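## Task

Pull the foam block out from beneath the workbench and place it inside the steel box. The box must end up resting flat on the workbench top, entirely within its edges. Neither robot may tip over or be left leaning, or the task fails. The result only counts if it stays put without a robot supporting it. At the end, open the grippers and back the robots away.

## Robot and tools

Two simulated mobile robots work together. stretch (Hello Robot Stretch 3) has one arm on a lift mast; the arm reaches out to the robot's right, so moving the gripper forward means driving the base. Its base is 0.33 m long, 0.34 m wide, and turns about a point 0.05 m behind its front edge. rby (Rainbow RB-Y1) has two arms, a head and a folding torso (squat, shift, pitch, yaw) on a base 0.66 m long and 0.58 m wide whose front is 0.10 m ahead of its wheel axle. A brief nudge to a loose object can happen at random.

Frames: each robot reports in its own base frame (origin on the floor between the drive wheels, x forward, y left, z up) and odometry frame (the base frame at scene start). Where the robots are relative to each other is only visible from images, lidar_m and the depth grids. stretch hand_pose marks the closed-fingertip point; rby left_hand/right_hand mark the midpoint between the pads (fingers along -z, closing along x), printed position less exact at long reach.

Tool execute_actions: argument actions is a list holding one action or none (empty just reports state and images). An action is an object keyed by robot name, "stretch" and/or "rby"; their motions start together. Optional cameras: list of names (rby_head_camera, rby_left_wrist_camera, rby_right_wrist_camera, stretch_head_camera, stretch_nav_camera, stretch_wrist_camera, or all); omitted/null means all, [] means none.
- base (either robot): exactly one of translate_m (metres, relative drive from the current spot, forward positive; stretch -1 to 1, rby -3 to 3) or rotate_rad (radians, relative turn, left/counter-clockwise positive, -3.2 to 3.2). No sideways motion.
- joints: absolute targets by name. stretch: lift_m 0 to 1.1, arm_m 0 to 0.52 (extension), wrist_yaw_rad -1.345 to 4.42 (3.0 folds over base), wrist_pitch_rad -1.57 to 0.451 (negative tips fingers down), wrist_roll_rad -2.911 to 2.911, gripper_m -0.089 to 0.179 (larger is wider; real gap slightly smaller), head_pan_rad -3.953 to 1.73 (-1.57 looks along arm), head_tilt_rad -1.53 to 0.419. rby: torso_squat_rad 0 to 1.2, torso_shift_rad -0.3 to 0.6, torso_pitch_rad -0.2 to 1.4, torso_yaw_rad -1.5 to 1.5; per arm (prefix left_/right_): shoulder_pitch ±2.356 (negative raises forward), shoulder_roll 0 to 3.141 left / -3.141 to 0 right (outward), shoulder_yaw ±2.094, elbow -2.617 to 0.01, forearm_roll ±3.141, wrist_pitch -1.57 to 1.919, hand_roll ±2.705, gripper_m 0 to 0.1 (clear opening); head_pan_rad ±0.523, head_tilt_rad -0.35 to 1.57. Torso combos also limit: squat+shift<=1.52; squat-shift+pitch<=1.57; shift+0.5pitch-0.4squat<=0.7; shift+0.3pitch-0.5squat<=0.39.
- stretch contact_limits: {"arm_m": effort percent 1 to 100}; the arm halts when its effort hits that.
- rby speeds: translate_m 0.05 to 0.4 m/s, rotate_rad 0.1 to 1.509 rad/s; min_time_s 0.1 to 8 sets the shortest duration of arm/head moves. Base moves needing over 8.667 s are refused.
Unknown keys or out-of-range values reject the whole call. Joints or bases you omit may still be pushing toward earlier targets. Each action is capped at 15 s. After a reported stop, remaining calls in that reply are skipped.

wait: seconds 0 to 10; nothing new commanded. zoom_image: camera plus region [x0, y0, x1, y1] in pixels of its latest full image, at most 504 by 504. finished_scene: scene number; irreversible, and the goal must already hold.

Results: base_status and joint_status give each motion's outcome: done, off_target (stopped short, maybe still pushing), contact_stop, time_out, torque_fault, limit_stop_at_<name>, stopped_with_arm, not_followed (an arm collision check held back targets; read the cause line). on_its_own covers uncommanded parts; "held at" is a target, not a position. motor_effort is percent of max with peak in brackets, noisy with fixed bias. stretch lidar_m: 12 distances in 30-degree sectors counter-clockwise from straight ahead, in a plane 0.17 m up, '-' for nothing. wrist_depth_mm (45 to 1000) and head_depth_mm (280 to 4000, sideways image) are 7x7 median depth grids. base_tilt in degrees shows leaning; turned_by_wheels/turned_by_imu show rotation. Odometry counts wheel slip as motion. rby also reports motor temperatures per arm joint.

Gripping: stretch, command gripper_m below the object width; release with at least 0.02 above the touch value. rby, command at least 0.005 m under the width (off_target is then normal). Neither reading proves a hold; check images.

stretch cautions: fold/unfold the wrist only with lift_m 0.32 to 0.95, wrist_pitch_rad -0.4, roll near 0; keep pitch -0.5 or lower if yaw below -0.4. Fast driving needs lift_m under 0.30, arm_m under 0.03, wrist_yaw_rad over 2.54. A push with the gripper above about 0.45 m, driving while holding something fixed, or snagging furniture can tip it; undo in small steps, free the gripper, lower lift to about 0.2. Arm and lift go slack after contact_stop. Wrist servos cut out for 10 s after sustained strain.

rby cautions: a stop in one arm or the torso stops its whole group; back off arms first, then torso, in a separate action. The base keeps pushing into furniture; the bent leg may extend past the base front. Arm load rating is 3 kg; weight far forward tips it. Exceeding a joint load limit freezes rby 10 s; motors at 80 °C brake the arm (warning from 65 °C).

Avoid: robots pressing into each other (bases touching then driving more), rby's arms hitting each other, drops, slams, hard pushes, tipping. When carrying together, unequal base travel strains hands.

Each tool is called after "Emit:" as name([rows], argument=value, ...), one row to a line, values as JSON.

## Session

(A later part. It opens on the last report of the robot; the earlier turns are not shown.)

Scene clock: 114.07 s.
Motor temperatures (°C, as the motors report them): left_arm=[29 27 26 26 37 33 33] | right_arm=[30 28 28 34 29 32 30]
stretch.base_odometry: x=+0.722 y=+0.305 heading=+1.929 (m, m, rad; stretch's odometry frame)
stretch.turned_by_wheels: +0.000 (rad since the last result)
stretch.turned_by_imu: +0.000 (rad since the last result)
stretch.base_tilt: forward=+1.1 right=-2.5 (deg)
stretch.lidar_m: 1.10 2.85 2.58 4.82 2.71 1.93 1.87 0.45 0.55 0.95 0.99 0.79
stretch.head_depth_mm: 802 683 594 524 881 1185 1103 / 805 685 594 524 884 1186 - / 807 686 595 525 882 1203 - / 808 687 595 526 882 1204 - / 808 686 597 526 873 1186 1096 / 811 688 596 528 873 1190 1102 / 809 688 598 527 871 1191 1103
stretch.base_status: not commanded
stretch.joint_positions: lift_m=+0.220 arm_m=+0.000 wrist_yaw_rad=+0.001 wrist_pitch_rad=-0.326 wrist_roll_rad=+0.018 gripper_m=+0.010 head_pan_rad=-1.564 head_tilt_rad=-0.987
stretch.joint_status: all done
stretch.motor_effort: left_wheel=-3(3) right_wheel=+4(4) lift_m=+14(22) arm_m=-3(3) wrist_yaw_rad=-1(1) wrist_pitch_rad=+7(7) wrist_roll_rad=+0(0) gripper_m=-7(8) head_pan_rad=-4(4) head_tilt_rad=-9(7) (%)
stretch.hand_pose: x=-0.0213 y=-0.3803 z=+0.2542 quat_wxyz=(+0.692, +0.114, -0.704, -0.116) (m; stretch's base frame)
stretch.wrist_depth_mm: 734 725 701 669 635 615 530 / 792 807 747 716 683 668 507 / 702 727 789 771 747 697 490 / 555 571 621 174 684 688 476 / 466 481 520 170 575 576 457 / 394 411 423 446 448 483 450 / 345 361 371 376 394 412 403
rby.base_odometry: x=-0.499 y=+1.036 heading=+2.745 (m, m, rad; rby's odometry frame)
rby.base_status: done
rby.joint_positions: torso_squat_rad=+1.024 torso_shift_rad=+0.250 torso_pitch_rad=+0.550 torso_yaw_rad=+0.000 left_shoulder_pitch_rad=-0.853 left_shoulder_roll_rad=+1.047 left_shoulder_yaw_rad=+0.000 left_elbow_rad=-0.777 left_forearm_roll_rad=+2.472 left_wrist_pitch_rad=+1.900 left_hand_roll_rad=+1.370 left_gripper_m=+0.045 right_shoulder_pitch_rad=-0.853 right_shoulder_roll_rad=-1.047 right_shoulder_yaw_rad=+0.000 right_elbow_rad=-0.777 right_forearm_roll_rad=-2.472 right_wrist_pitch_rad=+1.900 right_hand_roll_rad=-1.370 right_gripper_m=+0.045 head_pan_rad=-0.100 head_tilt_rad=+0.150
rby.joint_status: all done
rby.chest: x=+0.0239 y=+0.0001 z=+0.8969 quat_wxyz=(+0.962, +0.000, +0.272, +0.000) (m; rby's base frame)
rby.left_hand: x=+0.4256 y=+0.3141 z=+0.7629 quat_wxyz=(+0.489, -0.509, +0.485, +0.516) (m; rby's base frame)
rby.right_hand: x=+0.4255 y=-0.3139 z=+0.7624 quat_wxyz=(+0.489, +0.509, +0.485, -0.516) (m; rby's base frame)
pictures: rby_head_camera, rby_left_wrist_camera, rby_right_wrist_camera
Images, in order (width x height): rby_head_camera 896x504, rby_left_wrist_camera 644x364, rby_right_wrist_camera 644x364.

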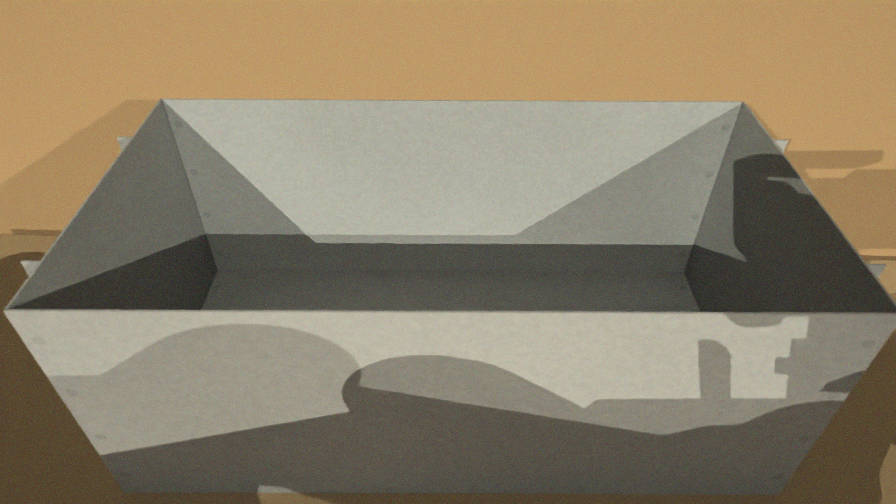

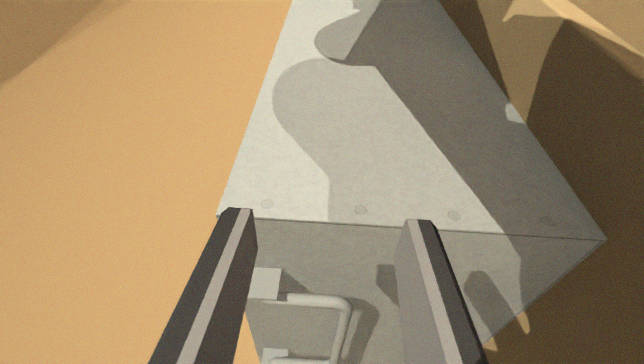

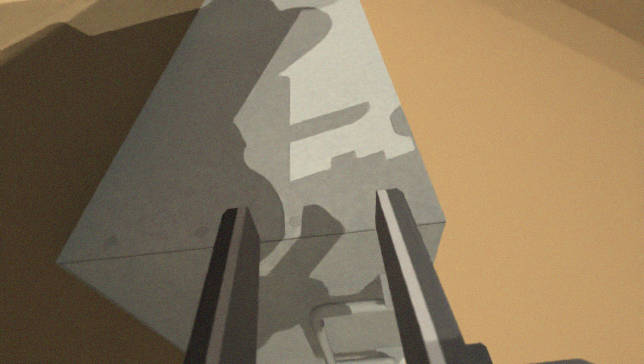

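Emit:
execute_actions([
  {"stretch":{"joints":{"wrist_yaw_rad":1.6}},"rby":{"base":{"translate_m":0.165},"joints":{"head_tilt_rad":0.4,"left_shoulder_pitch_rad":-0.835},"speeds":{"translate_m":0.15}}},
], cameras=["rby_head_camera","rby_left_wrist_camera","rby_right_wrist_camera"])

Scene clock: 117.40 s.
Motor temperatures (°C, as the motors report them): left_arm=[29 27 26 26 37 33 33] | right_arm=[30 28 28 34 29 32 30]
stretch.base_odometry: x=+0.722 y=+0.305 heading=+1.929 (m, m, rad; stretch's odometry frame)
stretch.turned_by_wheels: +0.000 (rad since the last result)
stretch.turned_by_imu: +0.000 (rad since the last result)
stretch.base_tilt: forward=+1.0 right=-2.4 (deg)
stretch.lidar_m: 1.09 2.85 2.69 4.81 2.70 1.93 1.87 0.45 0.55 0.95 0.98 0.80
stretch.head_depth_mm: 804 685 593 525 882 1184 1104 / 805 685 595 524 884 1187 - / 807 685 596 525 882 1205 - / 808 686 595 525 884 1211 - / 808 687 596 526 872 1204 1097 / 810 687 598 527 871 1192 1099 / 810 688 597 527 869 1191 1101
stretch.base_status: not commanded
stretch.joint_positions: lift_m=+0.220 arm_m=+0.000 wrist_yaw_rad=+1.598 wrist_pitch_rad=-0.326 wrist_roll_rad=+0.018 gripper_m=+0.010 head_pan_rad=-1.564 head_tilt_rad=-0.987
stretch.joint_status: all done
stretch.motor_effort: left_wheel=-3(3) right_wheel=+4(4) lift_m=+14(14) arm_m=-3(3) wrist_yaw_rad=+2(4) wrist_pitch_rad=+7(8) wrist_roll_rad=+0(0) gripper_m=-7(8) head_pan_rad=-4(4) head_tilt_rad=-8(9) (%)
stretch.hand_pose: x=+0.2136 y=-0.1389 z=+0.2542 quat_wxyz=(+0.566, +0.584, -0.409, +0.415) (m; stretch's base frame)
stretch.wrist_depth_mm: - - - - - 566 542 / 909 991 - - - 611 597 / 698 723 759 810 802 674 655 / 554 579 627 173 666 697 684 / 466 481 521 171 496 569 596 / 398 412 422 437 423 472 497 / 347 362 366 377 390 398 422
rby.base_odometry: x=-0.652 y=+1.100 heading=+2.745 (m, m, rad; rby's odometry frame)
rby.base_status: done
rby.joint_positions: torso_squat_rad=+1.024 torso_shift_rad=+0.250 torso_pitch_rad=+0.550 torso_yaw_rad=+0.000 left_shoulder_pitch_rad=-0.835 left_shoulder_roll_rad=+1.047 left_shoulder_yaw_rad=+0.000 left_elbow_rad=-0.777 left_forearm_roll_rad=+2.472 left_wrist_pitch_rad=+1.900 left_hand_roll_rad=+1.370 left_gripper_m=+0.045 right_shoulder_pitch_rad=-0.853 right_shoulder_roll_rad=-1.047 right_shoulder_yaw_rad=+0.000 right_elbow_rad=-0.777 right_forearm_roll_rad=-2.472 right_wrist_pitch_rad=+1.900 right_hand_roll_rad=-1.370 right_gripper_m=+0.045 head_pan_rad=-0.100 head_tilt_rad=+0.400
rby.joint_status: all done
rby.chest: x=+0.0239 y=+0.0001 z=+0.8969 quat_wxyz=(+0.962, +0.000, +0.272, +0.000) (m; rby's base frame)
rby.left_hand: x=+0.4217 y=+0.3167 z=+0.7571 quat_wxyz=(+0.485, -0.505, +0.487, +0.523) (m; rby's base frame)
rby.right_hand: x=+0.4254 y=-0.3139 z=+0.7623 quat_wxyz=(+0.489, +0.509, +0.485, -0.516) (m; rby's base frame)
pictures: rby_head_camera, rby_left_wrist_camera, rby_right_wrist_camera
Images, in order (width x height): rby_head_camera 896x504, rby_left_wrist_camera 644x364, rby_right_wrist_camera 644x364.

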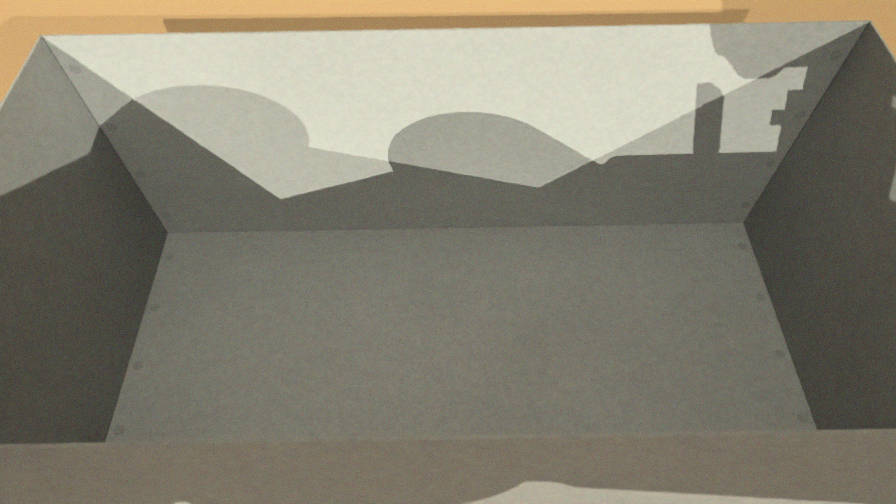

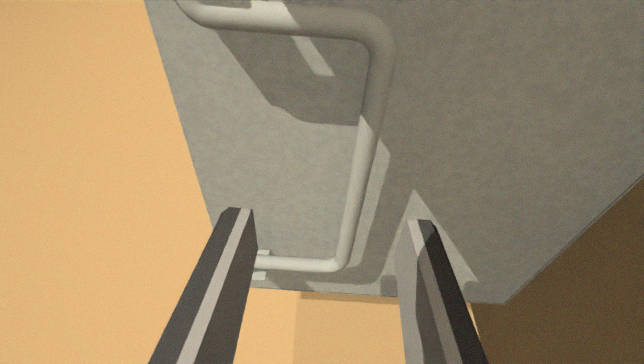

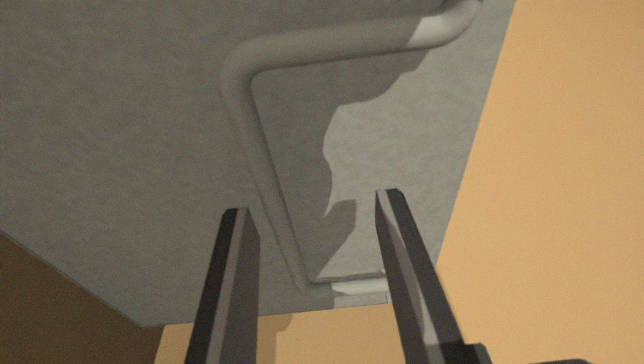

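Emit:
execute_actions([
  {"stretch":{"joints":{"lift_m":0.6}},"rby":{"joints":{"torso_squat_rad":1.048,"left_gripper_m":0.055,"right_gripper_m":0.055}}},
], cameras=[])

Emit:
execute_actions([
  {"stretch":{"joints":{"lift_m":0.9}},"rby":{"joints":{"left_shoulder_pitch_rad":-0.765,"left_shoulder_roll_rad":1.032,"left_elbow_rad":-0.983,"left_forearm_roll_rad":2.506,"left_wrist_pitch_rad":1.809,"left_hand_roll_rad":1.412,"right_shoulder_pitch_rad":-0.793,"right_shoulder_roll_rad":-1.036,"right_elbow_rad":-0.924,"right_forearm_roll_rad":-2.496,"right_wrist_pitch_rad":1.85,"right_hand_roll_rad":-1.40},"min_time_s":1.5}},
], cameras=["rby_left_wrist_camera","rby_right_wrist_camera"])

Scene clock: 123.00 s.
Motor temperatures (°C, as the motors report them): left_arm=[28 27 26 26 37 33 33] | right_arm=[29 28 28 34 29 32 30]
stretch.base_odometry: x=+0.722 y=+0.305 heading=+1.929 (m, m, rad; stretch's odometry frame)
stretch.turned_by_wheels: +0.000 (rad since the last result)
stretch.turned_by_imu: -0.001 (rad since the last result)
stretch.base_tilt: forward=+1.0 right=-2.3 (deg)
stretch.lidar_m: 1.10 2.84 2.68 4.81 2.70 1.93 1.86 0.45 0.55 0.95 0.99 0.79
stretch.head_depth_mm: 804 683 593 525 882 1182 1102 / 803 685 594 525 884 - - / 806 685 595 525 897 1184 - / 809 685 596 525 882 - - / 807 687 598 526 870 1166 1104 / 807 687 596 526 875 1188 1101 / 810 688 596 528 873 1176 1101
stretch.base_status: not commanded
stretch.joint_positions: lift_m=+0.600 arm_m=+0.000 wrist_yaw_rad=+1.598 wrist_pitch_rad=-0.326 wrist_roll_rad=+0.018 gripper_m=+0.010 head_pan_rad=-1.564 head_tilt_rad=-0.987
stretch.joint_status: all done
stretch.motor_effort: left_wheel=-3(3) right_wheel=+4(4) lift_m=+26(26) arm_m=-3(3) wrist_yaw_rad=+2(1) wrist_pitch_rad=+7(7) wrist_roll_rad=+0(0) gripper_m=-9(7) head_pan_rad=-4(4) head_tilt_rad=-8(9) (%)
stretch.hand_pose: x=+0.2136 y=-0.1389 z=+0.6335 quat_wxyz=(+0.566, +0.584, -0.409, +0.415) (m; stretch's base frame)
stretch.wrist_depth_mm: - - - - - - - / - - - - - 632 627 / - - - - 927 668 641 / - - - 174 671 625 660 / 959 989 - 171 495 497 517 / 828 877 869 907 835 413 433 / 701 740 763 787 769 357 364
rby.base_odometry: x=-0.652 y=+1.100 heading=+2.745 (m, m, rad; rby's odometry frame)
rby.base_status: not commanded
rby.joint_positions: torso_squat_rad=+1.048 torso_shift_rad=+0.250 torso_pitch_rad=+0.550 torso_yaw_rad=+0.000 left_shoulder_pitch_rad=-0.835 left_shoulder_roll_rad=+1.047 left_shoulder_yaw_rad=+0.000 left_elbow_rad=-0.777 left_forearm_roll_rad=+2.472 left_wrist_pitch_rad=+1.900 left_hand_roll_rad=+1.370 left_gripper_m=+0.055 right_shoulder_pitch_rad=-0.853 right_shoulder_roll_rad=-1.047 right_shoulder_yaw_rad=+0.000 right_elbow_rad=-0.777 right_forearm_roll_rad=-2.472 right_wrist_pitch_rad=+1.900 right_hand_roll_rad=-1.370 right_gripper_m=+0.055 head_pan_rad=-0.100 head_tilt_rad=+0.400
rby.joint_status: all done
rby.chest: x=+0.0202 y=+0.0001 z=+0.8829 quat_wxyz=(+0.962, +0.000, +0.272, +0.000) (m; rby's base frame)
rby.left_hand: x=+0.4180 y=+0.3166 z=+0.7433 quat_wxyz=(+0.485, -0.505, +0.487, +0.523) (m; rby's base frame)
rby.right_hand: x=+0.4218 y=-0.3139 z=+0.7485 quat_wxyz=(+0.489, +0.509, +0.485, -0.516) (m; rby's base frame)
pictures: none
No camera images: the call's "cameras" was empty. Leave "cameras" out to get every camera's image.

Scene clock: 126.57 s.
Motor temperatures (°C, as the motors report them): left_arm=[28 27 26 26 37 33 33] | right_arm=[29 28 28 34 29 32 30]
stretch.base_odometry: x=+0.722 y=+0.305 heading=+1.929 (m, m, rad; stretch's odometry frame)
stretch.turned_by_wheels: +0.000 (rad since the last result)
stretch.turned_by_imu: +0.000 (rad since the last result)
stretch.base_tilt: forward=+1.1 right=-2.4 (deg)
stretch.lidar_m: 1.10 2.85 2.68 4.83 2.70 1.94 1.87 0.45 0.55 0.95 0.98 0.79
stretch.head_depth_mm: 804 683 616 - 882 1183 1099 / 804 685 618 - 875 1186 - / 808 687 612 - 868 1199 - / 807 686 596 534 - 1202 - / 809 687 597 530 - 1184 1098 / 809 686 597 546 - 1188 1098 / 811 688 597 546 874 1191 1103
stretch.base_status: not commanded
stretch.joint_positions: lift_m=+0.900 arm_m=+0.000 wrist_yaw_rad=+1.598 wrist_pitch_rad=-0.326 wrist_roll_rad=+0.018 gripper_m=+0.010 head_pan_rad=-1.564 head_tilt_rad=-0.987
stretch.joint_status: all done
stretch.motor_effort: left_wheel=-3(2) right_wheel=+4(4) lift_m=+26(28) arm_m=-3(2) wrist_yaw_rad=+1(2) wrist_pitch_rad=+7(7) wrist_roll_rad=+0(0) gripper_m=-7(7) head_pan_rad=-4(3) head_tilt_rad=-7(9) (%)
stretch.hand_pose: x=+0.2136 y=-0.1389 z=+0.9336 quat_wxyz=(+0.566, +0.584, -0.409, +0.415) (m; stretch's base frame)
stretch.wrist_depth_mm: - - - - - - - / - - - - 993 848 990 / - - - - 614 581 637 / - - - 173 488 433 460 / - - - 169 345 345 361 / - - - - 519 287 295 / - - - - 661 246 254
rby.base_odometry: x=-0.652 y=+1.100 heading=+2.745 (m, m, rad; rby's odometry frame)
rby.base_status: not commanded
rby.joint_positions: torso_squat_rad=+1.048 torso_shift_rad=+0.250 torso_pitch_rad=+0.550 torso_yaw_rad=+0.000 left_shoulder_pitch_rad=-0.765 left_shoulder_roll_rad=+1.033 left_shoulder_yaw_rad=+0.000 left_elbow_rad=-0.983 left_forearm_roll_rad=+2.506 left_wrist_pitch_rad=+1.809 left_hand_roll_rad=+1.412 left_gripper_m=+0.055 right_shoulder_pitch_rad=-0.793 right_shoulder_roll_rad=-1.037 right_shoulder_yaw_rad=-0.001 right_elbow_rad=-0.923 right_forearm_roll_rad=-2.496 right_wrist_pitch_rad=+1.850 right_hand_roll_rad=-1.400 right_gripper_m=+0.055 head_pan_rad=-0.100 head_tilt_rad=+0.400
rby.joint_status: all done
rby.chest: x=+0.0202 y=+0.0000 z=+0.8829 quat_wxyz=(+0.962, +0.000, +0.272, +0.000) (m; rby's base frame)
rby.left_hand: x=+0.4106 y=+0.2837 z=+0.7490 quat_wxyz=(+0.501, -0.499, +0.499, +0.502) (m; rby's base frame)
rby.right_hand: x=+0.4115 y=-0.2931 z=+0.7496 quat_wxyz=(+0.501, +0.500, +0.498, -0.502) (m; rby's base frame)
pictures: rby_left_wrist_camera, rby_right_wrist_camera
Images, in order (width x height): rby_left_wrist_camera 644x364, rby_right_wrist_camera 644x364.

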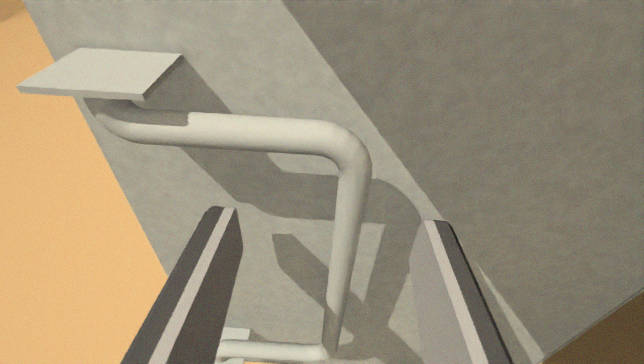

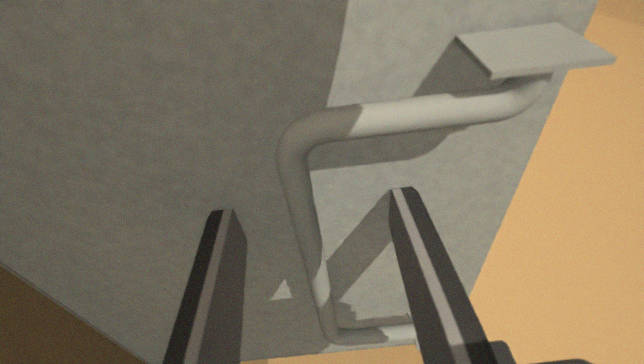

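Emit:
execute_actions([
  {"stretch":{"joints":{"lift_m":1.05}},"rby":{"base":{"translate_m":0.03}}},
], cameras=[])

Emit:
execute_actions([
  {"rby":{"joints":{"left_shoulder_pitch_rad":-0.722,"left_shoulder_roll_rad":1.023,"left_elbow_rad":-1.10,"left_forearm_roll_rad":2.525,"left_wrist_pitch_rad":1.728,"left_hand_roll_rad":1.436,"right_shoulder_pitch_rad":-0.746,"right_shoulder_roll_rad":-1.027,"right_elbow_rad":-1.042,"right_forearm_roll_rad":-2.515,"right_wrist_pitch_rad":1.768,"right_hand_roll_rad":-1.424},"min_time_s":1.5}},
], cameras=["rby_left_wrist_camera","rby_right_wrist_camera"])

Scene clock: 129.90 s.
Motor temperatures (°C, as the motors report them): left_arm=[28 27 26 26 37 33 33] | right_arm=[29 28 28 34 29 32 30]
stretch.base_odometry: x=+0.722 y=+0.305 heading=+1.929 (m, m, rad; stretch's odometry frame)
stretch.turned_by_wheels: +0.000 (rad since the last result)
stretch.turned_by_imu: +0.000 (rad since the last result)
stretch.base_tilt: forward=+1.1 right=-2.5 (deg)
stretch.lidar_m: 1.10 2.84 2.70 4.81 2.71 1.93 1.87 0.44 0.55 0.95 0.99 0.79
stretch.head_depth_mm: - - - 525 881 1186 1103 / - - - 525 882 1184 - / - - - 525 883 1200 - / 807 702 - 508 885 1200 - / 810 703 - - 870 1184 1103 / 811 702 - - 874 1189 1101 / 822 - - 502 869 1193 1101
stretch.base_status: not commanded
stretch.joint_positions: lift_m=+1.050 arm_m=+0.000 wrist_yaw_rad=+1.598 wrist_pitch_rad=-0.325 wrist_roll_rad=+0.018 gripper_m=+0.010 head_pan_rad=-1.564 head_tilt_rad=-0.987
stretch.joint_status: all done
stretch.motor_effort: left_wheel=-2(3) right_wheel=+4(4) lift_m=+26(22) arm_m=-3(3) wrist_yaw_rad=+2(2) wrist_pitch_rad=+7(7) wrist_roll_rad=+1(0) gripper_m=-9(8) head_pan_rad=-4(4) head_tilt_rad=-9(9) (%)
stretch.hand_pose: x=+0.2136 y=-0.1389 z=+1.0836 quat_wxyz=(+0.565, +0.584, -0.409, +0.415) (m; stretch's base frame)
stretch.wrist_depth_mm: - - - - - - - / - - - - - - - / - - - - 986 979 - / - - - 173 737 735 774 / - - - 171 569 582 600 / - - - - 498 484 514 / - - - - 416 421 423
rby.base_odometry: x=-0.679 y=+1.112 heading=+2.744 (m, m, rad; rby's odometry frame)
rby.base_status: done
rby.joint_positions: torso_squat_rad=+1.048 torso_shift_rad=+0.250 torso_pitch_rad=+0.550 torso_yaw_rad=+0.000 left_shoulder_pitch_rad=-0.765 left_shoulder_roll_rad=+1.032 left_shoulder_yaw_rad=+0.000 left_elbow_rad=-0.983 left_forearm_roll_rad=+2.506 left_wrist_pitch_rad=+1.809 left_hand_roll_rad=+1.412 left_gripper_m=+0.055 right_shoulder_pitch_rad=-0.792 right_shoulder_roll_rad=-1.037 right_shoulder_yaw_rad=-0.001 right_elbow_rad=-0.923 right_forearm_roll_rad=-2.496 right_wrist_pitch_rad=+1.850 right_hand_roll_rad=-1.400 right_gripper_m=+0.055 head_pan_rad=-0.100 head_tilt_rad=+0.400
rby.joint_status: not commanded
rby.chest: x=+0.0203 y=-0.0001 z=+0.8829 quat_wxyz=(+0.962, +0.000, +0.272, +0.000) (m; rby's base frame)
rby.left_hand: x=+0.4106 y=+0.2837 z=+0.7489 quat_wxyz=(+0.501, -0.499, +0.499, +0.502) (m; rby's base frame)
rby.right_hand: x=+0.4114 y=-0.2930 z=+0.7492 quat_wxyz=(+0.501, +0.499, +0.498, -0.502) (m; rby's base frame)
pictures: none
No camera images: the call's "cameras" was empty. Leave "cameras" out to get every camera's image.

Scene clock: 131.30 s.
Motor temperatures (°C, as the motors report them): left_arm=[28 27 26 26 37 33 33] | right_arm=[29 28 28 34 29 32 30]
stretch.base_odometry: x=+0.722 y=+0.305 heading=+1.929 (m, m, rad; stretch's odometry frame)
stretch.turned_by_wheels: +0.000 (rad since the last result)
stretch.turned_by_imu: +0.000 (rad since the last result)
stretch.base_tilt: forward=+1.2 right=-2.4 (deg)
stretch.lidar_m: 1.10 2.85 2.71 4.82 2.70 1.94 1.86 0.45 0.55 0.95 0.98 0.79
stretch.head_depth_mm: - - - 524 881 1181 1096 / - - - 525 882 1184 - / - - - 525 882 1203 - / 807 700 - 509 884 1201 - / 807 701 - - 871 1191 1097 / 810 703 - - 871 1188 1103 / 821 - - 502 871 1189 1097
stretch.base_status: not commanded
stretch.joint_positions: lift_m=+1.050 arm_m=+0.000 wrist_yaw_rad=+1.598 wrist_pitch_rad=-0.325 wrist_roll_rad=+0.018 gripper_m=+0.010 head_pan_rad=-1.564 head_tilt_rad=-0.987
stretch.joint_status: not commanded
stretch.motor_effort: left_wheel=-3(3) right_wheel=+4(4) lift_m=+26(26) arm_m=-3(3) wrist_yaw_rad=+1(1) wrist_pitch_rad=+7(7) wrist_roll_rad=+1(0) gripper_m=-7(8) head_pan_rad=-4(5) head_tilt_rad=-10(8) (%)
stretch.hand_pose: x=+0.2136 y=-0.1389 z=+1.0836 quat_wxyz=(+0.565, +0.584, -0.409, +0.415) (m; stretch's base frame)
stretch.wrist_depth_mm: - - - - - - - / - - - - - - - / - - - - 981 989 - / - - - 173 731 726 750 / - - - 170 568 585 611 / - - - - 499 500 502 / - - - - 412 421 429
rby.base_odometry: x=-0.679 y=+1.112 heading=+2.744 (m, m, rad; rby's odometry frame)
rby.base_status: not commanded
rby.joint_positions: torso_squat_rad=+1.048 torso_shift_rad=+0.250 torso_pitch_rad=+0.550 torso_yaw_rad=+0.000 left_shoulder_pitch_rad=-0.731 left_shoulder_roll_rad=+1.037 left_shoulder_yaw_rad=+0.005 left_elbow_rad=-1.053 left_forearm_roll_rad=+2.517 left_wrist_pitch_rad=+1.759 left_hand_roll_rad=+1.426 left_gripper_m=+0.055 right_shoulder_pitch_rad=-0.764 right_shoulder_roll_rad=-1.041 right_shoulder_yaw_rad=-0.006 right_elbow_rad=-0.966 right_forearm_roll_rad=-2.506 right_wrist_pitch_rad=+1.811 right_hand_roll_rad=-1.411 right_gripper_m=+0.055 head_pan_rad=-0.100 head_tilt_rad=+0.400
rby.joint_status: left_elbow_rad contact_stop (moved -0.070 of -0.117); left_wrist_pitch_rad contact_stop_at_left_elbow_rad (moved -0.050 of -0.081); right_elbow_rad contact_stop (moved -0.043 of -0.119); right_wrist_pitch_rad contact_stop_at_right_elbow_rad (moved -0.039 of -0.082); the others done
rby.on_its_own: left_elbow_rad is held at -1.055, not at your -1.100, since a contact_stop; left_wrist_pitch_rad is held at +1.759, not at your +1.728, since a contact_stop; right_elbow_rad is held at -0.968, not at your -1.042, since a contact_stop; right_wrist_pitch_rad is held at +1.811, not at your +1.768, since a contact_stop
rby.chest: x=+0.0203 y=+0.0000 z=+0.8829 quat_wxyz=(+0.962, +0.000, +0.272, +0.000) (m; rby's base frame)
rby.left_hand: x=+0.4096 y=+0.2765 z=+0.7499 quat_wxyz=(+0.501, -0.499, +0.495, +0.505) (m; rby's base frame)
rby.right_hand: x=+0.4120 y=-0.2903 z=+0.7486 quat_wxyz=(+0.497, +0.501, +0.494, -0.509) (m; rby's base frame)
pictures: rby_left_wrist_camera, rby_right_wrist_camera
Images, in order (width x height): rby_left_wrist_camera 644x364, rby_right_wrist_camera 644x364.

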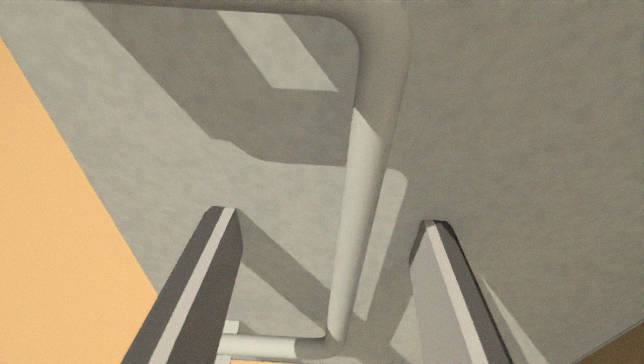

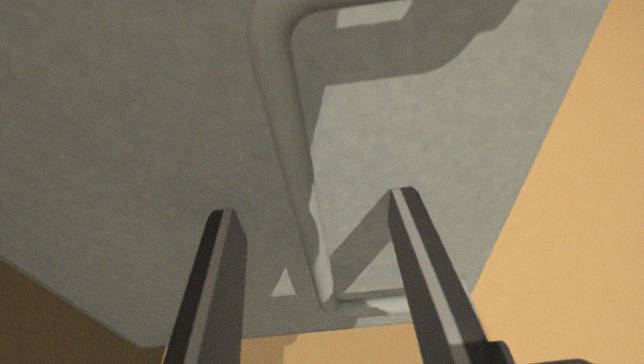

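Emit:
execute_actions([
  {"rby":{"joints":{"left_shoulder_pitch_rad":-0.729,"left_shoulder_roll_rad":1.036,"left_shoulder_yaw_rad":0.004,"left_elbow_rad":-1.047,"left_wrist_pitch_rad":1.762,"right_shoulder_pitch_rad":-0.764,"right_shoulder_roll_rad":-1.04,"right_shoulder_yaw_rad":-0.005,"right_elbow_rad":-0.96,"right_wrist_pitch_rad":1.814,"left_gripper_m":0.03,"right_gripper_m":0.03,"torso_squat_rad":1.058}}},
], cameras=["rby_left_wrist_camera","rby_right_wrist_camera"])

Emit:
execute_actions([
  {"rby":{"joints":{"left_gripper_m":0.0,"right_gripper_m":0.0},"min_time_s":1}},
], cameras=["rby_left_wrist_camera","rby_right_wrist_camera"])

Scene clock: 133.30 s.
Motor temperatures (°C, as the motors report them): left_arm=[28 27 26 26 37 33 33] | right_arm=[29 28 28 34 29 32 30]
stretch.base_odometry: x=+0.722 y=+0.305 heading=+1.929 (m, m, rad; stretch's odometry frame)
stretch.turned_by_wheels: +0.000 (rad since the last result)
stretch.turned_by_imu: +0.000 (rad since the last result)
stretch.base_tilt: forward=+1.1 right=-2.4 (deg)
stretch.lidar_m: 1.10 2.85 2.71 4.82 2.70 1.93 1.87 0.45 0.55 0.95 0.98 0.80
stretch.head_depth_mm: - - - 525 884 1182 1097 / - - - 525 883 1187 - / - - - 525 884 1201 - / 808 701 - 509 882 1199 - / 808 703 - - 872 1183 1099 / 809 704 - - 872 1188 1102 / 821 - - 502 870 1190 1103
stretch.base_status: not commanded
stretch.joint_positions: lift_m=+1.050 arm_m=+0.000 wrist_yaw_rad=+1.598 wrist_pitch_rad=-0.325 wrist_roll_rad=+0.018 gripper_m=+0.010 head_pan_rad=-1.564 head_tilt_rad=-0.987
stretch.joint_status: not commanded
stretch.motor_effort: left_wheel=-3(3) right_wheel=+4(4) lift_m=+26(26) arm_m=-3(2) wrist_yaw_rad=+2(1) wrist_pitch_rad=+7(7) wrist_roll_rad=+1(0) gripper_m=-8(8) head_pan_rad=-4(3) head_tilt_rad=-8(9) (%)
stretch.hand_pose: x=+0.2136 y=-0.1389 z=+1.0836 quat_wxyz=(+0.565, +0.584, -0.409, +0.415) (m; stretch's base frame)
stretch.wrist_depth_mm: - - - - - - - / - - - - - - - / - - - - 992 989 - / - - - 173 710 742 765 / - - - 170 564 589 610 / - - - - 490 487 505 / - - - - 417 414 426
rby.base_odometry: x=-0.679 y=+1.112 heading=+2.745 (m, m, rad; rby's odometry frame)
rby.base_status: not commanded
rby.joint_positions: torso_squat_rad=+1.058 torso_shift_rad=+0.250 torso_pitch_rad=+0.550 torso_yaw_rad=+0.000 left_shoulder_pitch_rad=-0.729 left_shoulder_roll_rad=+1.037 left_shoulder_yaw_rad=+0.004 left_elbow_rad=-1.047 left_forearm_roll_rad=+2.517 left_wrist_pitch_rad=+1.762 left_hand_roll_rad=+1.426 left_gripper_m=+0.030 right_shoulder_pitch_rad=-0.764 right_shoulder_roll_rad=-1.040 right_shoulder_yaw_rad=-0.005 right_elbow_rad=-0.960 right_forearm_roll_rad=-2.506 right_wrist_pitch_rad=+1.814 right_hand_roll_rad=-1.411 right_gripper_m=+0.030 head_pan_rad=-0.100 head_tilt_rad=+0.400
rby.joint_status: all done
rby.chest: x=+0.0187 y=+0.0000 z=+0.8771 quat_wxyz=(+0.962, +0.000, +0.272, +0.000) (m; rby's base frame)
rby.left_hand: x=+0.4074 y=+0.2780 z=+0.7426 quat_wxyz=(+0.499, -0.498, +0.496, +0.507) (m; rby's base frame)
rby.right_hand: x=+0.4102 y=-0.2911 z=+0.7416 quat_wxyz=(+0.495, +0.500, +0.495, -0.510) (m; rby's base frame)
pictures: rby_left_wrist_camera, rby_right_wrist_camera
Images, in order (width x height): rby_left_wrist_camera 644x364, rby_right_wrist_camera 644x364.

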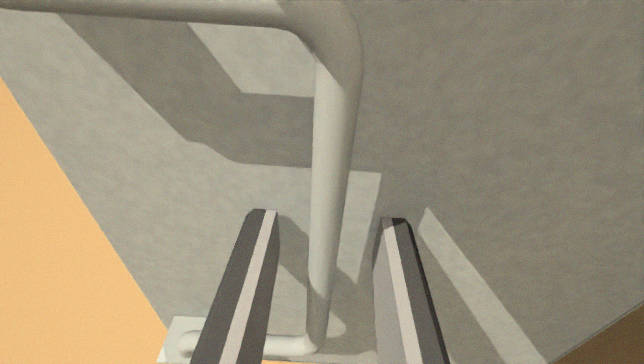

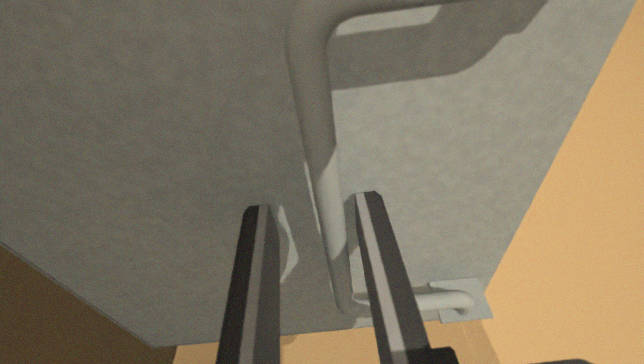

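action 0: rby: "min_time_s" has no arm or head joint beside it: it slows only arm and head motions. Command such a joint too, or leave it out

Emit:
execute_actions([
  {"rby":{"joints":{"left_gripper_m":0.0,"right_gripper_m":0.0,"torso_squat_rad":1.053}}},
], cameras=["rby_left_wrist_camera","rby_right_wrist_camera"])

Scene clock: 135.23 s.
Motor temperatures (°C, as the motors report them): left_arm=[28 27 26 26 37 33 33] | right_arm=[29 28 28 34 29 32 30]
stretch.base_odometry: x=+0.722 y=+0.305 heading=+1.929 (m, m, rad; stretch's odometry frame)
stretch.turned_by_wheels: +0.000 (rad since the last result)
stretch.turned_by_imu: +0.000 (rad since the last result)
stretch.base_tilt: forward=+1.2 right=-2.5 (deg)
stretch.lidar_m: 1.10 2.85 2.71 4.82 2.71 1.93 1.86 0.45 0.55 0.95 0.98 0.79
stretch.head_depth_mm: - - - 524 883 1183 1097 / - - - 524 882 1180 - / - - - 526 885 1199 - / 810 703 - 508 884 1202 - / 808 702 - - 871 1189 1101 / 811 704 - - 873 1186 1099 / 821 - - 503 871 1188 1103
stretch.base_status: not commanded
stretch.joint_positions: lift_m=+1.050 arm_m=+0.000 wrist_yaw_rad=+1.598 wrist_pitch_rad=-0.325 wrist_roll_rad=+0.018 gripper_m=+0.010 head_pan_rad=-1.564 head_tilt_rad=-0.987
stretch.joint_status: not commanded
stretch.motor_effort: left_wheel=-2(3) right_wheel=+4(4) lift_m=+26(26) arm_m=-3(2) wrist_yaw_rad=+1(2) wrist_pitch_rad=+7(8) wrist_roll_rad=+1(1) gripper_m=-8(8) head_pan_rad=-4(4) head_tilt_rad=-9(8) (%)
stretch.hand_pose: x=+0.2136 y=-0.1389 z=+1.0836 quat_wxyz=(+0.565, +0.584, -0.409, +0.415) (m; stretch's base frame)
stretch.wrist_depth_mm: - - - - - - - / - - - - - - - / - - - - 980 967 - / - - - 173 709 740 797 / - - - 169 574 580 614 / - - - - 499 489 504 / - - - - 414 417 429
rby.base_odometry: x=-0.679 y=+1.112 heading=+2.744 (m, m, rad; rby's odometry frame)
rby.base_status: not commanded
rby.joint_positions: torso_squat_rad=+1.053 torso_shift_rad=+0.250 torso_pitch_rad=+0.550 torso_yaw_rad=+0.000 left_shoulder_pitch_rad=-0.728 left_shoulder_roll_rad=+1.036 left_shoulder_yaw_rad=+0.003 left_elbow_rad=-1.046 left_forearm_roll_rad=+2.515 left_wrist_pitch_rad=+1.762 left_hand_roll_rad=+1.426 left_gripper_m=+0.006 right_shoulder_pitch_rad=-0.766 right_shoulder_roll_rad=-1.041 right_shoulder_yaw_rad=-0.007 right_elbow_rad=-0.961 right_forearm_roll_rad=-2.507 right_wrist_pitch_rad=+1.815 right_hand_roll_rad=-1.411 right_gripper_m=+0.007 head_pan_rad=-0.100 head_tilt_rad=+0.400
rby.joint_status: left_gripper_m off_target (ended at +0.006, target +0.000); right_gripper_m off_target (ended at +0.007, target +0.000); the others done
rby.chest: x=+0.0194 y=+0.0002 z=+0.8800 quat_wxyz=(+0.962, +0.000, +0.271, +0.000) (m; rby's base frame)
rby.left_hand: x=+0.4078 y=+0.2779 z=+0.7444 quat_wxyz=(+0.498, -0.497, +0.497, +0.508) (m; rby's base frame)
rby.right_hand: x=+0.4114 y=-0.2909 z=+0.7464 quat_wxyz=(+0.496, +0.501, +0.494, -0.508) (m; rby's base frame)
pictures: rby_left_wrist_camera, rby_right_wrist_camera
Images, in order (width x height): rby_left_wrist_camera 644x364, rby_right_wrist_camera 644x364.

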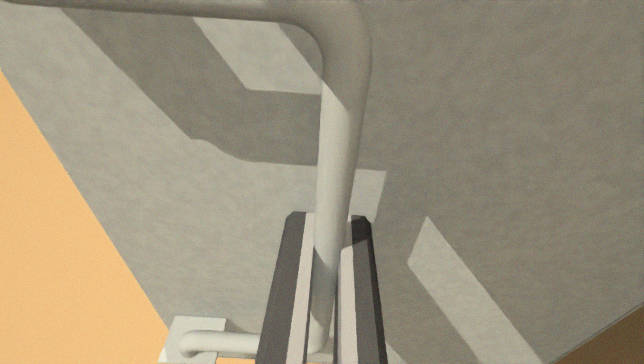

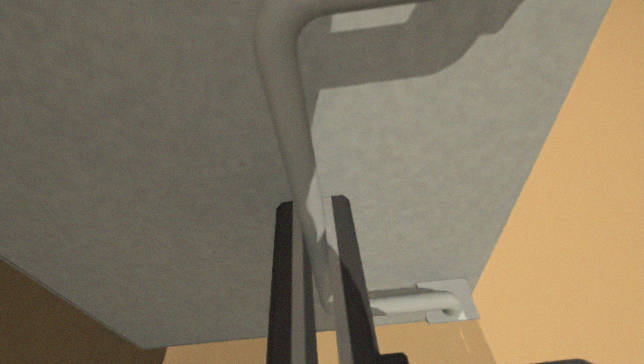

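Emit:
execute_actions([
  {"rby":{"joints":{"torso_squat_rad":0.97,"torso_shift_rad":0.22,"left_elbow_rad":-1.055,"right_elbow_rad":-0.968,"head_tilt_rad":0.6}}},
], cameras=["rby_head_camera","rby_left_wrist_camera","rby_right_wrist_camera"])

Scene clock: 136.83 s.
Motor temperatures (°C, as the motors report them): left_arm=[28 27 26 26 37 33 33] | right_arm=[29 28 28 34 29 32 30]
stretch.base_odometry: x=+0.722 y=+0.305 heading=+1.929 (m, m, rad; stretch's odometry frame)
stretch.turned_by_wheels: +0.000 (rad since the last result)
stretch.turned_by_imu: +0.000 (rad since the last result)
stretch.base_tilt: forward=+1.0 right=-2.4 (deg)
stretch.lidar_m: 1.10 2.85 2.70 4.81 2.71 1.94 1.87 0.44 0.55 0.95 0.98 0.79
stretch.head_depth_mm: - - - 525 884 1183 1098 / - - - 524 884 1185 - / - - - 526 883 1199 - / 807 702 - 509 883 1202 - / 808 702 - - 875 1187 1099 / 808 703 - - 872 1187 1102 / 820 - - 502 872 1191 1102
stretch.base_status: not commanded
stretch.joint_positions: lift_m=+1.050 arm_m=+0.000 wrist_yaw_rad=+1.598 wrist_pitch_rad=-0.325 wrist_roll_rad=+0.018 gripper_m=+0.010 head_pan_rad=-1.564 head_tilt_rad=-0.987
stretch.joint_status: not commanded
stretch.motor_effort: left_wheel=-2(2) right_wheel=+4(4) lift_m=+26(26) arm_m=-3(3) wrist_yaw_rad=+1(0) wrist_pitch_rad=+7(7) wrist_roll_rad=+0(1) gripper_m=-8(7) head_pan_rad=-3(4) head_tilt_rad=-8(10) (%)
stretch.hand_pose: x=+0.2136 y=-0.1389 z=+1.0836 quat_wxyz=(+0.565, +0.584, -0.409, +0.415) (m; stretch's base frame)
stretch.wrist_depth_mm: - - - - - - - / - - - - - - - / - - - - 965 983 - / - - - 173 704 730 791 / - - - 170 586 585 611 / - - - - 499 491 496 / - - - - 418 418 430
rby.base_odometry: x=-0.679 y=+1.112 heading=+2.745 (m, m, rad; rby's odometry frame)
rby.base_status: not commanded
rby.joint_positions: torso_squat_rad=+0.970 torso_shift_rad=+0.221 torso_pitch_rad=+0.552 torso_yaw_rad=+0.000 left_shoulder_pitch_rad=-0.726 left_shoulder_roll_rad=+1.037 left_shoulder_yaw_rad=+0.003 left_elbow_rad=-1.053 left_forearm_roll_rad=+2.515 left_wrist_pitch_rad=+1.762 left_hand_roll_rad=+1.426 left_gripper_m=+0.006 right_shoulder_pitch_rad=-0.761 right_shoulder_roll_rad=-1.041 right_shoulder_yaw_rad=-0.004 right_elbow_rad=-0.966 right_forearm_roll_rad=-2.504 right_wrist_pitch_rad=+1.814 right_hand_roll_rad=-1.411 right_gripper_m=+0.007 head_pan_rad=-0.100 head_tilt_rad=+0.600
rby.joint_status: all done
rby.chest: x=+0.0208 y=+0.0002 z=+0.9302 quat_wxyz=(+0.962, +0.000, +0.272, +0.000) (m; rby's base frame)
rby.left_hand: x=+0.4081 y=+0.2773 z=+0.7944 quat_wxyz=(+0.500, -0.496, +0.497, +0.507) (m; rby's base frame)
rby.right_hand: x=+0.4110 y=-0.2904 z=+0.7936 quat_wxyz=(+0.496, +0.498, +0.496, -0.510) (m; rby's base frame)
pictures: rby_head_camera, rby_left_wrist_camera, rby_right_wrist_camera
Images, in order (width x height): rby_head_camera 896x504, rby_left_wrist_camera 644x364, rby_right_wrist_camera 644x364.

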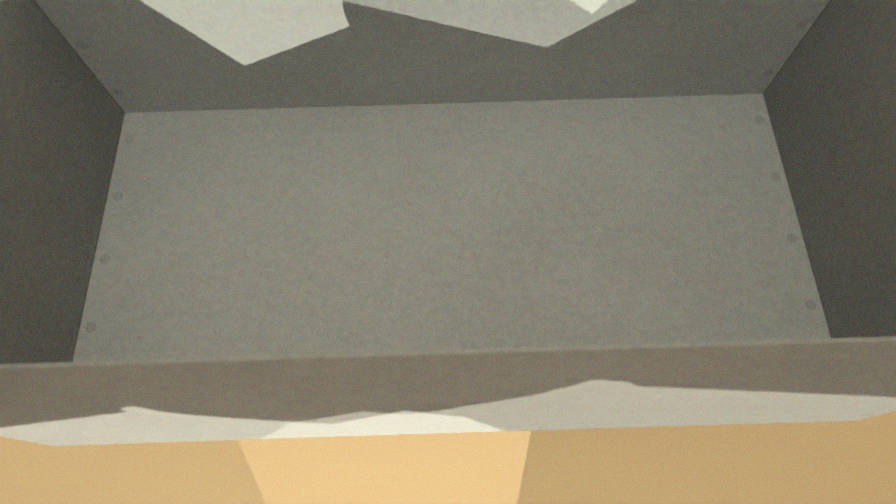

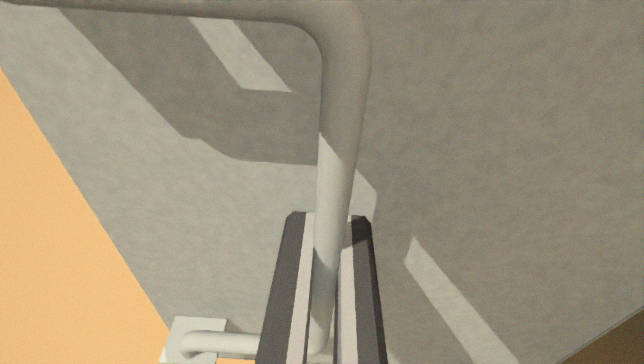

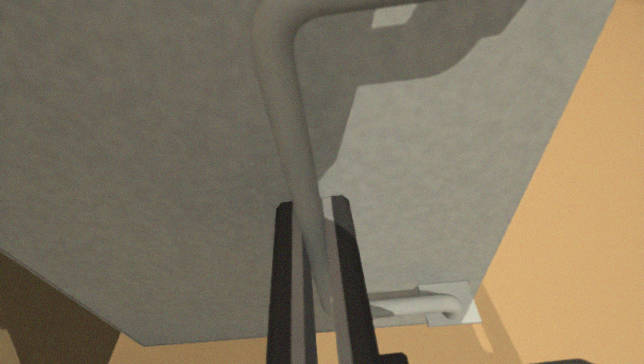

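Emit:
execute_actions([
  {"stretch":{"base":{"translate_m":-0.1},"joints":{"wrist_yaw_rad":0.0,"wrist_pitch_rad":-0.2,"lift_m":1.08}},"rby":{"base":{"translate_m":-1.35},"speeds":{"translate_m":0.3},"joints":{"torso_squat_rad":0.7,"torso_shift_rad":0.1}}},
], cameras=["rby_left_wrist_camera"])

Emit:
execute_actions([
  {"rby":{"base":{"rotate_rad":-1.59},"speeds":{"rotate_rad":0.7},"joints":{"head_tilt_rad":-0.3,"torso_squat_rad":0.4,"torso_shift_rad":0.1}},"stretch":{"joints":{"head_pan_rad":-0.3,"head_tilt_rad":-0.5}}},
], cameras=["rby_head_camera","rby_left_wrist_camera","rby_right_wrist_camera","stretch_nav_camera"])

Scene clock: 145.00 s.
Motor temperatures (°C, as the motors report them): left_arm=[28 27 26 26 38 33 33] | right_arm=[29 28 28 34 30 32 30]
stretch.base_odometry: x=+0.757 y=+0.211 heading=+1.929 (m, m, rad; stretch's odometry frame)
stretch.turned_by_wheels: +0.000 (rad since the last result)
stretch.turned_by_imu: -0.001 (rad since the last result)
stretch.base_tilt: forward=+1.3 right=-2.4 (deg)
stretch.lidar_m: 1.10 2.96 2.09 2.09 2.57 1.83 1.77 0.38 0.37 0.95 0.99 0.89
stretch.head_depth_mm: - - 573 524 856 1200 1098 / - - - 524 881 1188 - / - - 574 525 882 1202 - / 771 688 596 526 884 1201 - / 807 688 596 527 884 1188 1101 / 810 687 596 527 884 1184 1099 / 811 688 598 527 873 1194 1099
stretch.base_status: done
stretch.joint_positions: lift_m=+1.080 arm_m=+0.000 wrist_yaw_rad=+0.002 wrist_pitch_rad=-0.227 wrist_roll_rad=+0.018 gripper_m=+0.010 head_pan_rad=-1.564 head_tilt_rad=-0.987
stretch.joint_status: all done
stretch.motor_effort: left_wheel=-3(9) right_wheel=+4(7) lift_m=+26(27) arm_m=-3(3) wrist_yaw_rad=-1(0) wrist_pitch_rad=+8(8) wrist_roll_rad=+1(0) gripper_m=-8(8) head_pan_rad=-3(4) head_tilt_rad=-8(9) (%)
stretch.hand_pose: x=-0.0211 y=-0.3894 z=+1.1371 quat_wxyz=(+0.697, +0.080, -0.708, -0.081) (m; stretch's base frame)
stretch.wrist_depth_mm: 783 774 720 707 698 659 661 / 853 833 819 754 741 721 696 / 924 884 885 805 790 765 741 / 707 753 806 173 839 825 791 / 571 609 659 170 737 924 857 / 480 508 514 543 557 971 944 / 413 432 444 451 474 533 -
rby.base_odometry: x=+0.566 y=+0.590 heading=+2.745 (m, m, rad; rby's odometry frame)
rby.base_status: done
rby.joint_positions: torso_squat_rad=+0.700 torso_shift_rad=+0.101 torso_pitch_rad=+0.552 torso_yaw_rad=+0.000 left_shoulder_pitch_rad=-0.726 left_shoulder_roll_rad=+1.037 left_shoulder_yaw_rad=+0.003 left_elbow_rad=-1.053 left_forearm_roll_rad=+2.515 left_wrist_pitch_rad=+1.762 left_hand_roll_rad=+1.426 left_gripper_m=+0.006 right_shoulder_pitch_rad=-0.760 right_shoulder_roll_rad=-1.041 right_shoulder_yaw_rad=-0.004 right_elbow_rad=-0.965 right_forearm_roll_rad=-2.504 right_wrist_pitch_rad=+1.814 right_hand_roll_rad=-1.411 right_gripper_m=+0.007 head_pan_rad=-0.100 head_tilt_rad=+0.600
rby.joint_status: all done
rby.chest: x=-0.0120 y=+0.0003 z=+1.0767 quat_wxyz=(+0.962, +0.000, +0.272, +0.000) (m; rby's base frame)
rby.left_hand: x=+0.3752 y=+0.2775 z=+0.9409 quat_wxyz=(+0.500, -0.496, +0.497, +0.507) (m; rby's base frame)
rby.right_hand: x=+0.3781 y=-0.2903 z=+0.9399 quat_wxyz=(+0.496, +0.498, +0.496, -0.510) (m; rby's base frame)
pictures: rby_left_wrist_camera
Images, in order (width x height): rby_left_wrist_camera 644x364.

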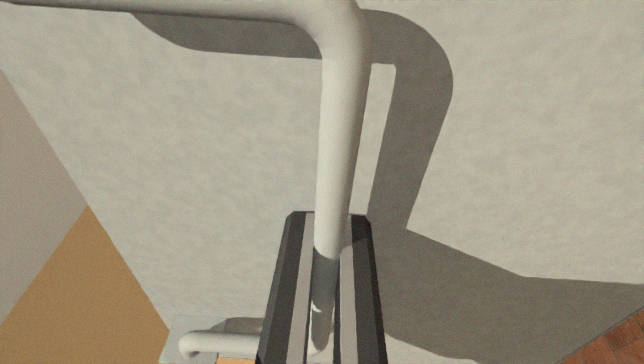

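Scene clock: 149.00 s.
Motor temperatures (°C, as the motors report them): left_arm=[28 27 26 26 38 33 33] | right_arm=[29 28 28 34 30 32 30]
stretch.base_odometry: x=+0.757 y=+0.211 heading=+1.929 (m, m, rad; stretch's odometry frame)
stretch.turned_by_wheels: +0.000 (rad since the last result)
stretch.turned_by_imu: +0.000 (rad since the last result)
stretch.base_tilt: forward=+1.1 right=-2.6 (deg)
stretch.lidar_m: 1.10 2.96 2.26 2.27 2.56 1.82 1.77 0.39 0.37 0.95 0.98 0.89
stretch.head_depth_mm: 1457 1539 1295 888 675 544 491 / 1721 1827 1305 890 677 594 843 / 2091 2265 1313 894 728 1034 1203 / 2521 2772 1315 983 1224 1393 1259 / 2479 2730 1418 1716 1801 1505 1265 / 2423 2619 2901 2474 1874 1502 1265 / 2362 2561 2790 2473 1868 1509 1264
stretch.base_status: not commanded
stretch.joint_positions: lift_m=+1.080 arm_m=+0.000 wrist_yaw_rad=+0.002 wrist_pitch_rad=-0.227 wrist_roll_rad=+0.018 gripper_m=+0.010 head_pan_rad=-0.307 head_tilt_rad=-0.508
stretch.joint_status: all done
stretch.motor_effort: left_wheel=-3(3) right_wheel=+4(4) lift_m=+26(26) arm_m=-3(3) wrist_yaw_rad=-1(1) wrist_pitch_rad=+8(8) wrist_roll_rad=+1(1) gripper_m=-8(9) head_pan_rad=+4(53) head_tilt_rad=+5(44) (%)
stretch.hand_pose: x=-0.0211 y=-0.3894 z=+1.1371 quat_wxyz=(+0.697, +0.080, -0.708, -0.081) (m; stretch's base frame)
stretch.wrist_depth_mm: 819 762 763 730 695 658 639 / 894 834 817 770 763 725 700 / 881 904 877 817 800 787 739 / 708 755 808 173 863 849 812 / 568 596 643 170 745 904 902 / 472 499 519 546 544 985 948 / 412 435 442 455 478 521 -
rby.base_odometry: x=+0.566 y=+0.590 heading=+1.155 (m, m, rad; rby's odometry frame)
rby.base_status: done
rby.joint_positions: torso_squat_rad=+0.400 torso_shift_rad=+0.101 torso_pitch_rad=+0.552 torso_yaw_rad=+0.000 left_shoulder_pitch_rad=-0.726 left_shoulder_roll_rad=+1.037 left_shoulder_yaw_rad=+0.003 left_elbow_rad=-1.053 left_forearm_roll_rad=+2.515 left_wrist_pitch_rad=+1.762 left_hand_roll_rad=+1.426 left_gripper_m=+0.006 right_shoulder_pitch_rad=-0.761 right_shoulder_roll_rad=-1.041 right_shoulder_yaw_rad=-0.004 right_elbow_rad=-0.965 right_forearm_roll_rad=-2.504 right_wrist_pitch_rad=+1.814 right_hand_roll_rad=-1.411 right_gripper_m=+0.007 head_pan_rad=-0.100 head_tilt_rad=-0.300
rby.joint_status: all done
rby.chest: x=-0.0008 y=+0.0003 z=+1.1855 quat_wxyz=(+0.962, +0.000, +0.273, +0.000) (m; rby's base frame)
rby.left_hand: x=+0.3863 y=+0.2775 z=+1.0495 quat_wxyz=(+0.500, -0.496, +0.497, +0.508) (m; rby's base frame)
rby.right_hand: x=+0.3892 y=-0.2902 z=+1.0486 quat_wxyz=(+0.496, +0.498, +0.496, -0.510) (m; rby's base frame)
pictures: rby_head_camera, rby_left_wrist_camera, rby_right_wrist_camera, stretch_nav_camera (sideways: a quarter turn counterclockwise sets it upright)
Images, in order (width x height): rby_head_camera 896x504, rby_left_wrist_camera 644x364, rby_right_wrist_camera 644x364, stretch_nav_camera 672x504.

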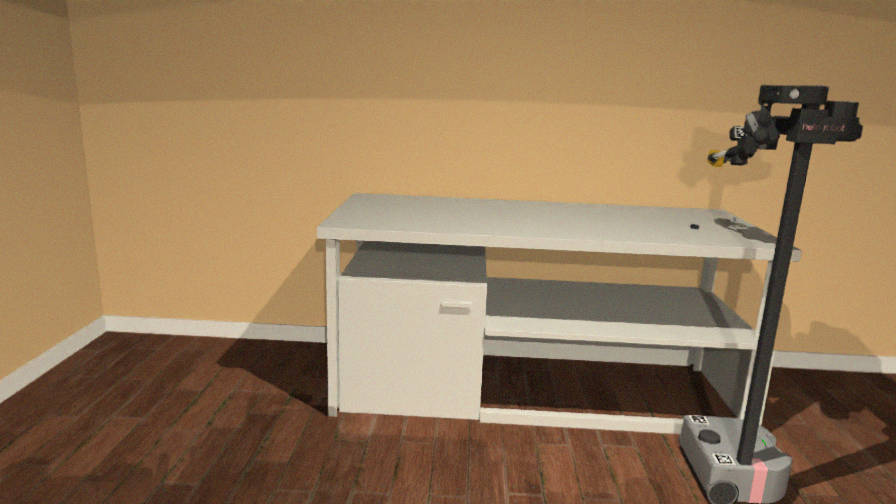

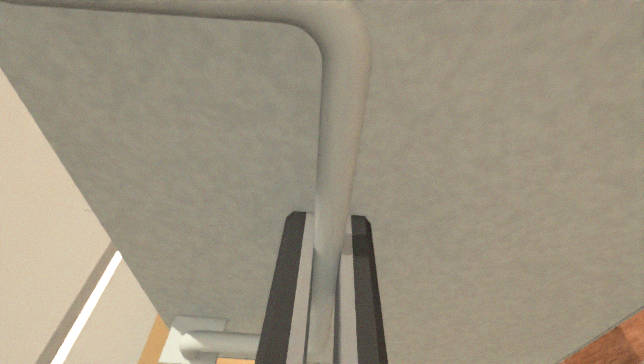

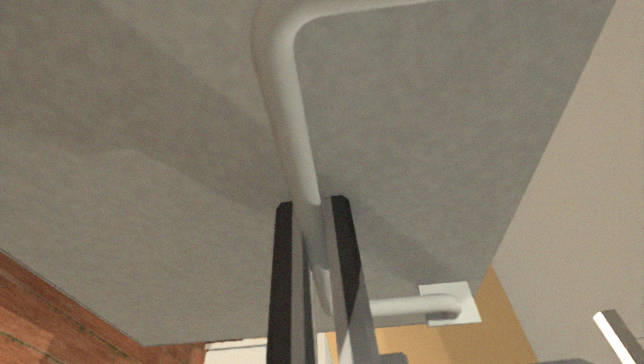

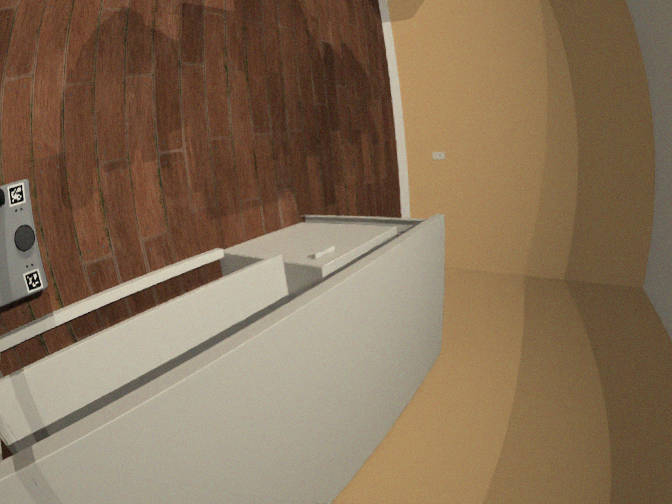

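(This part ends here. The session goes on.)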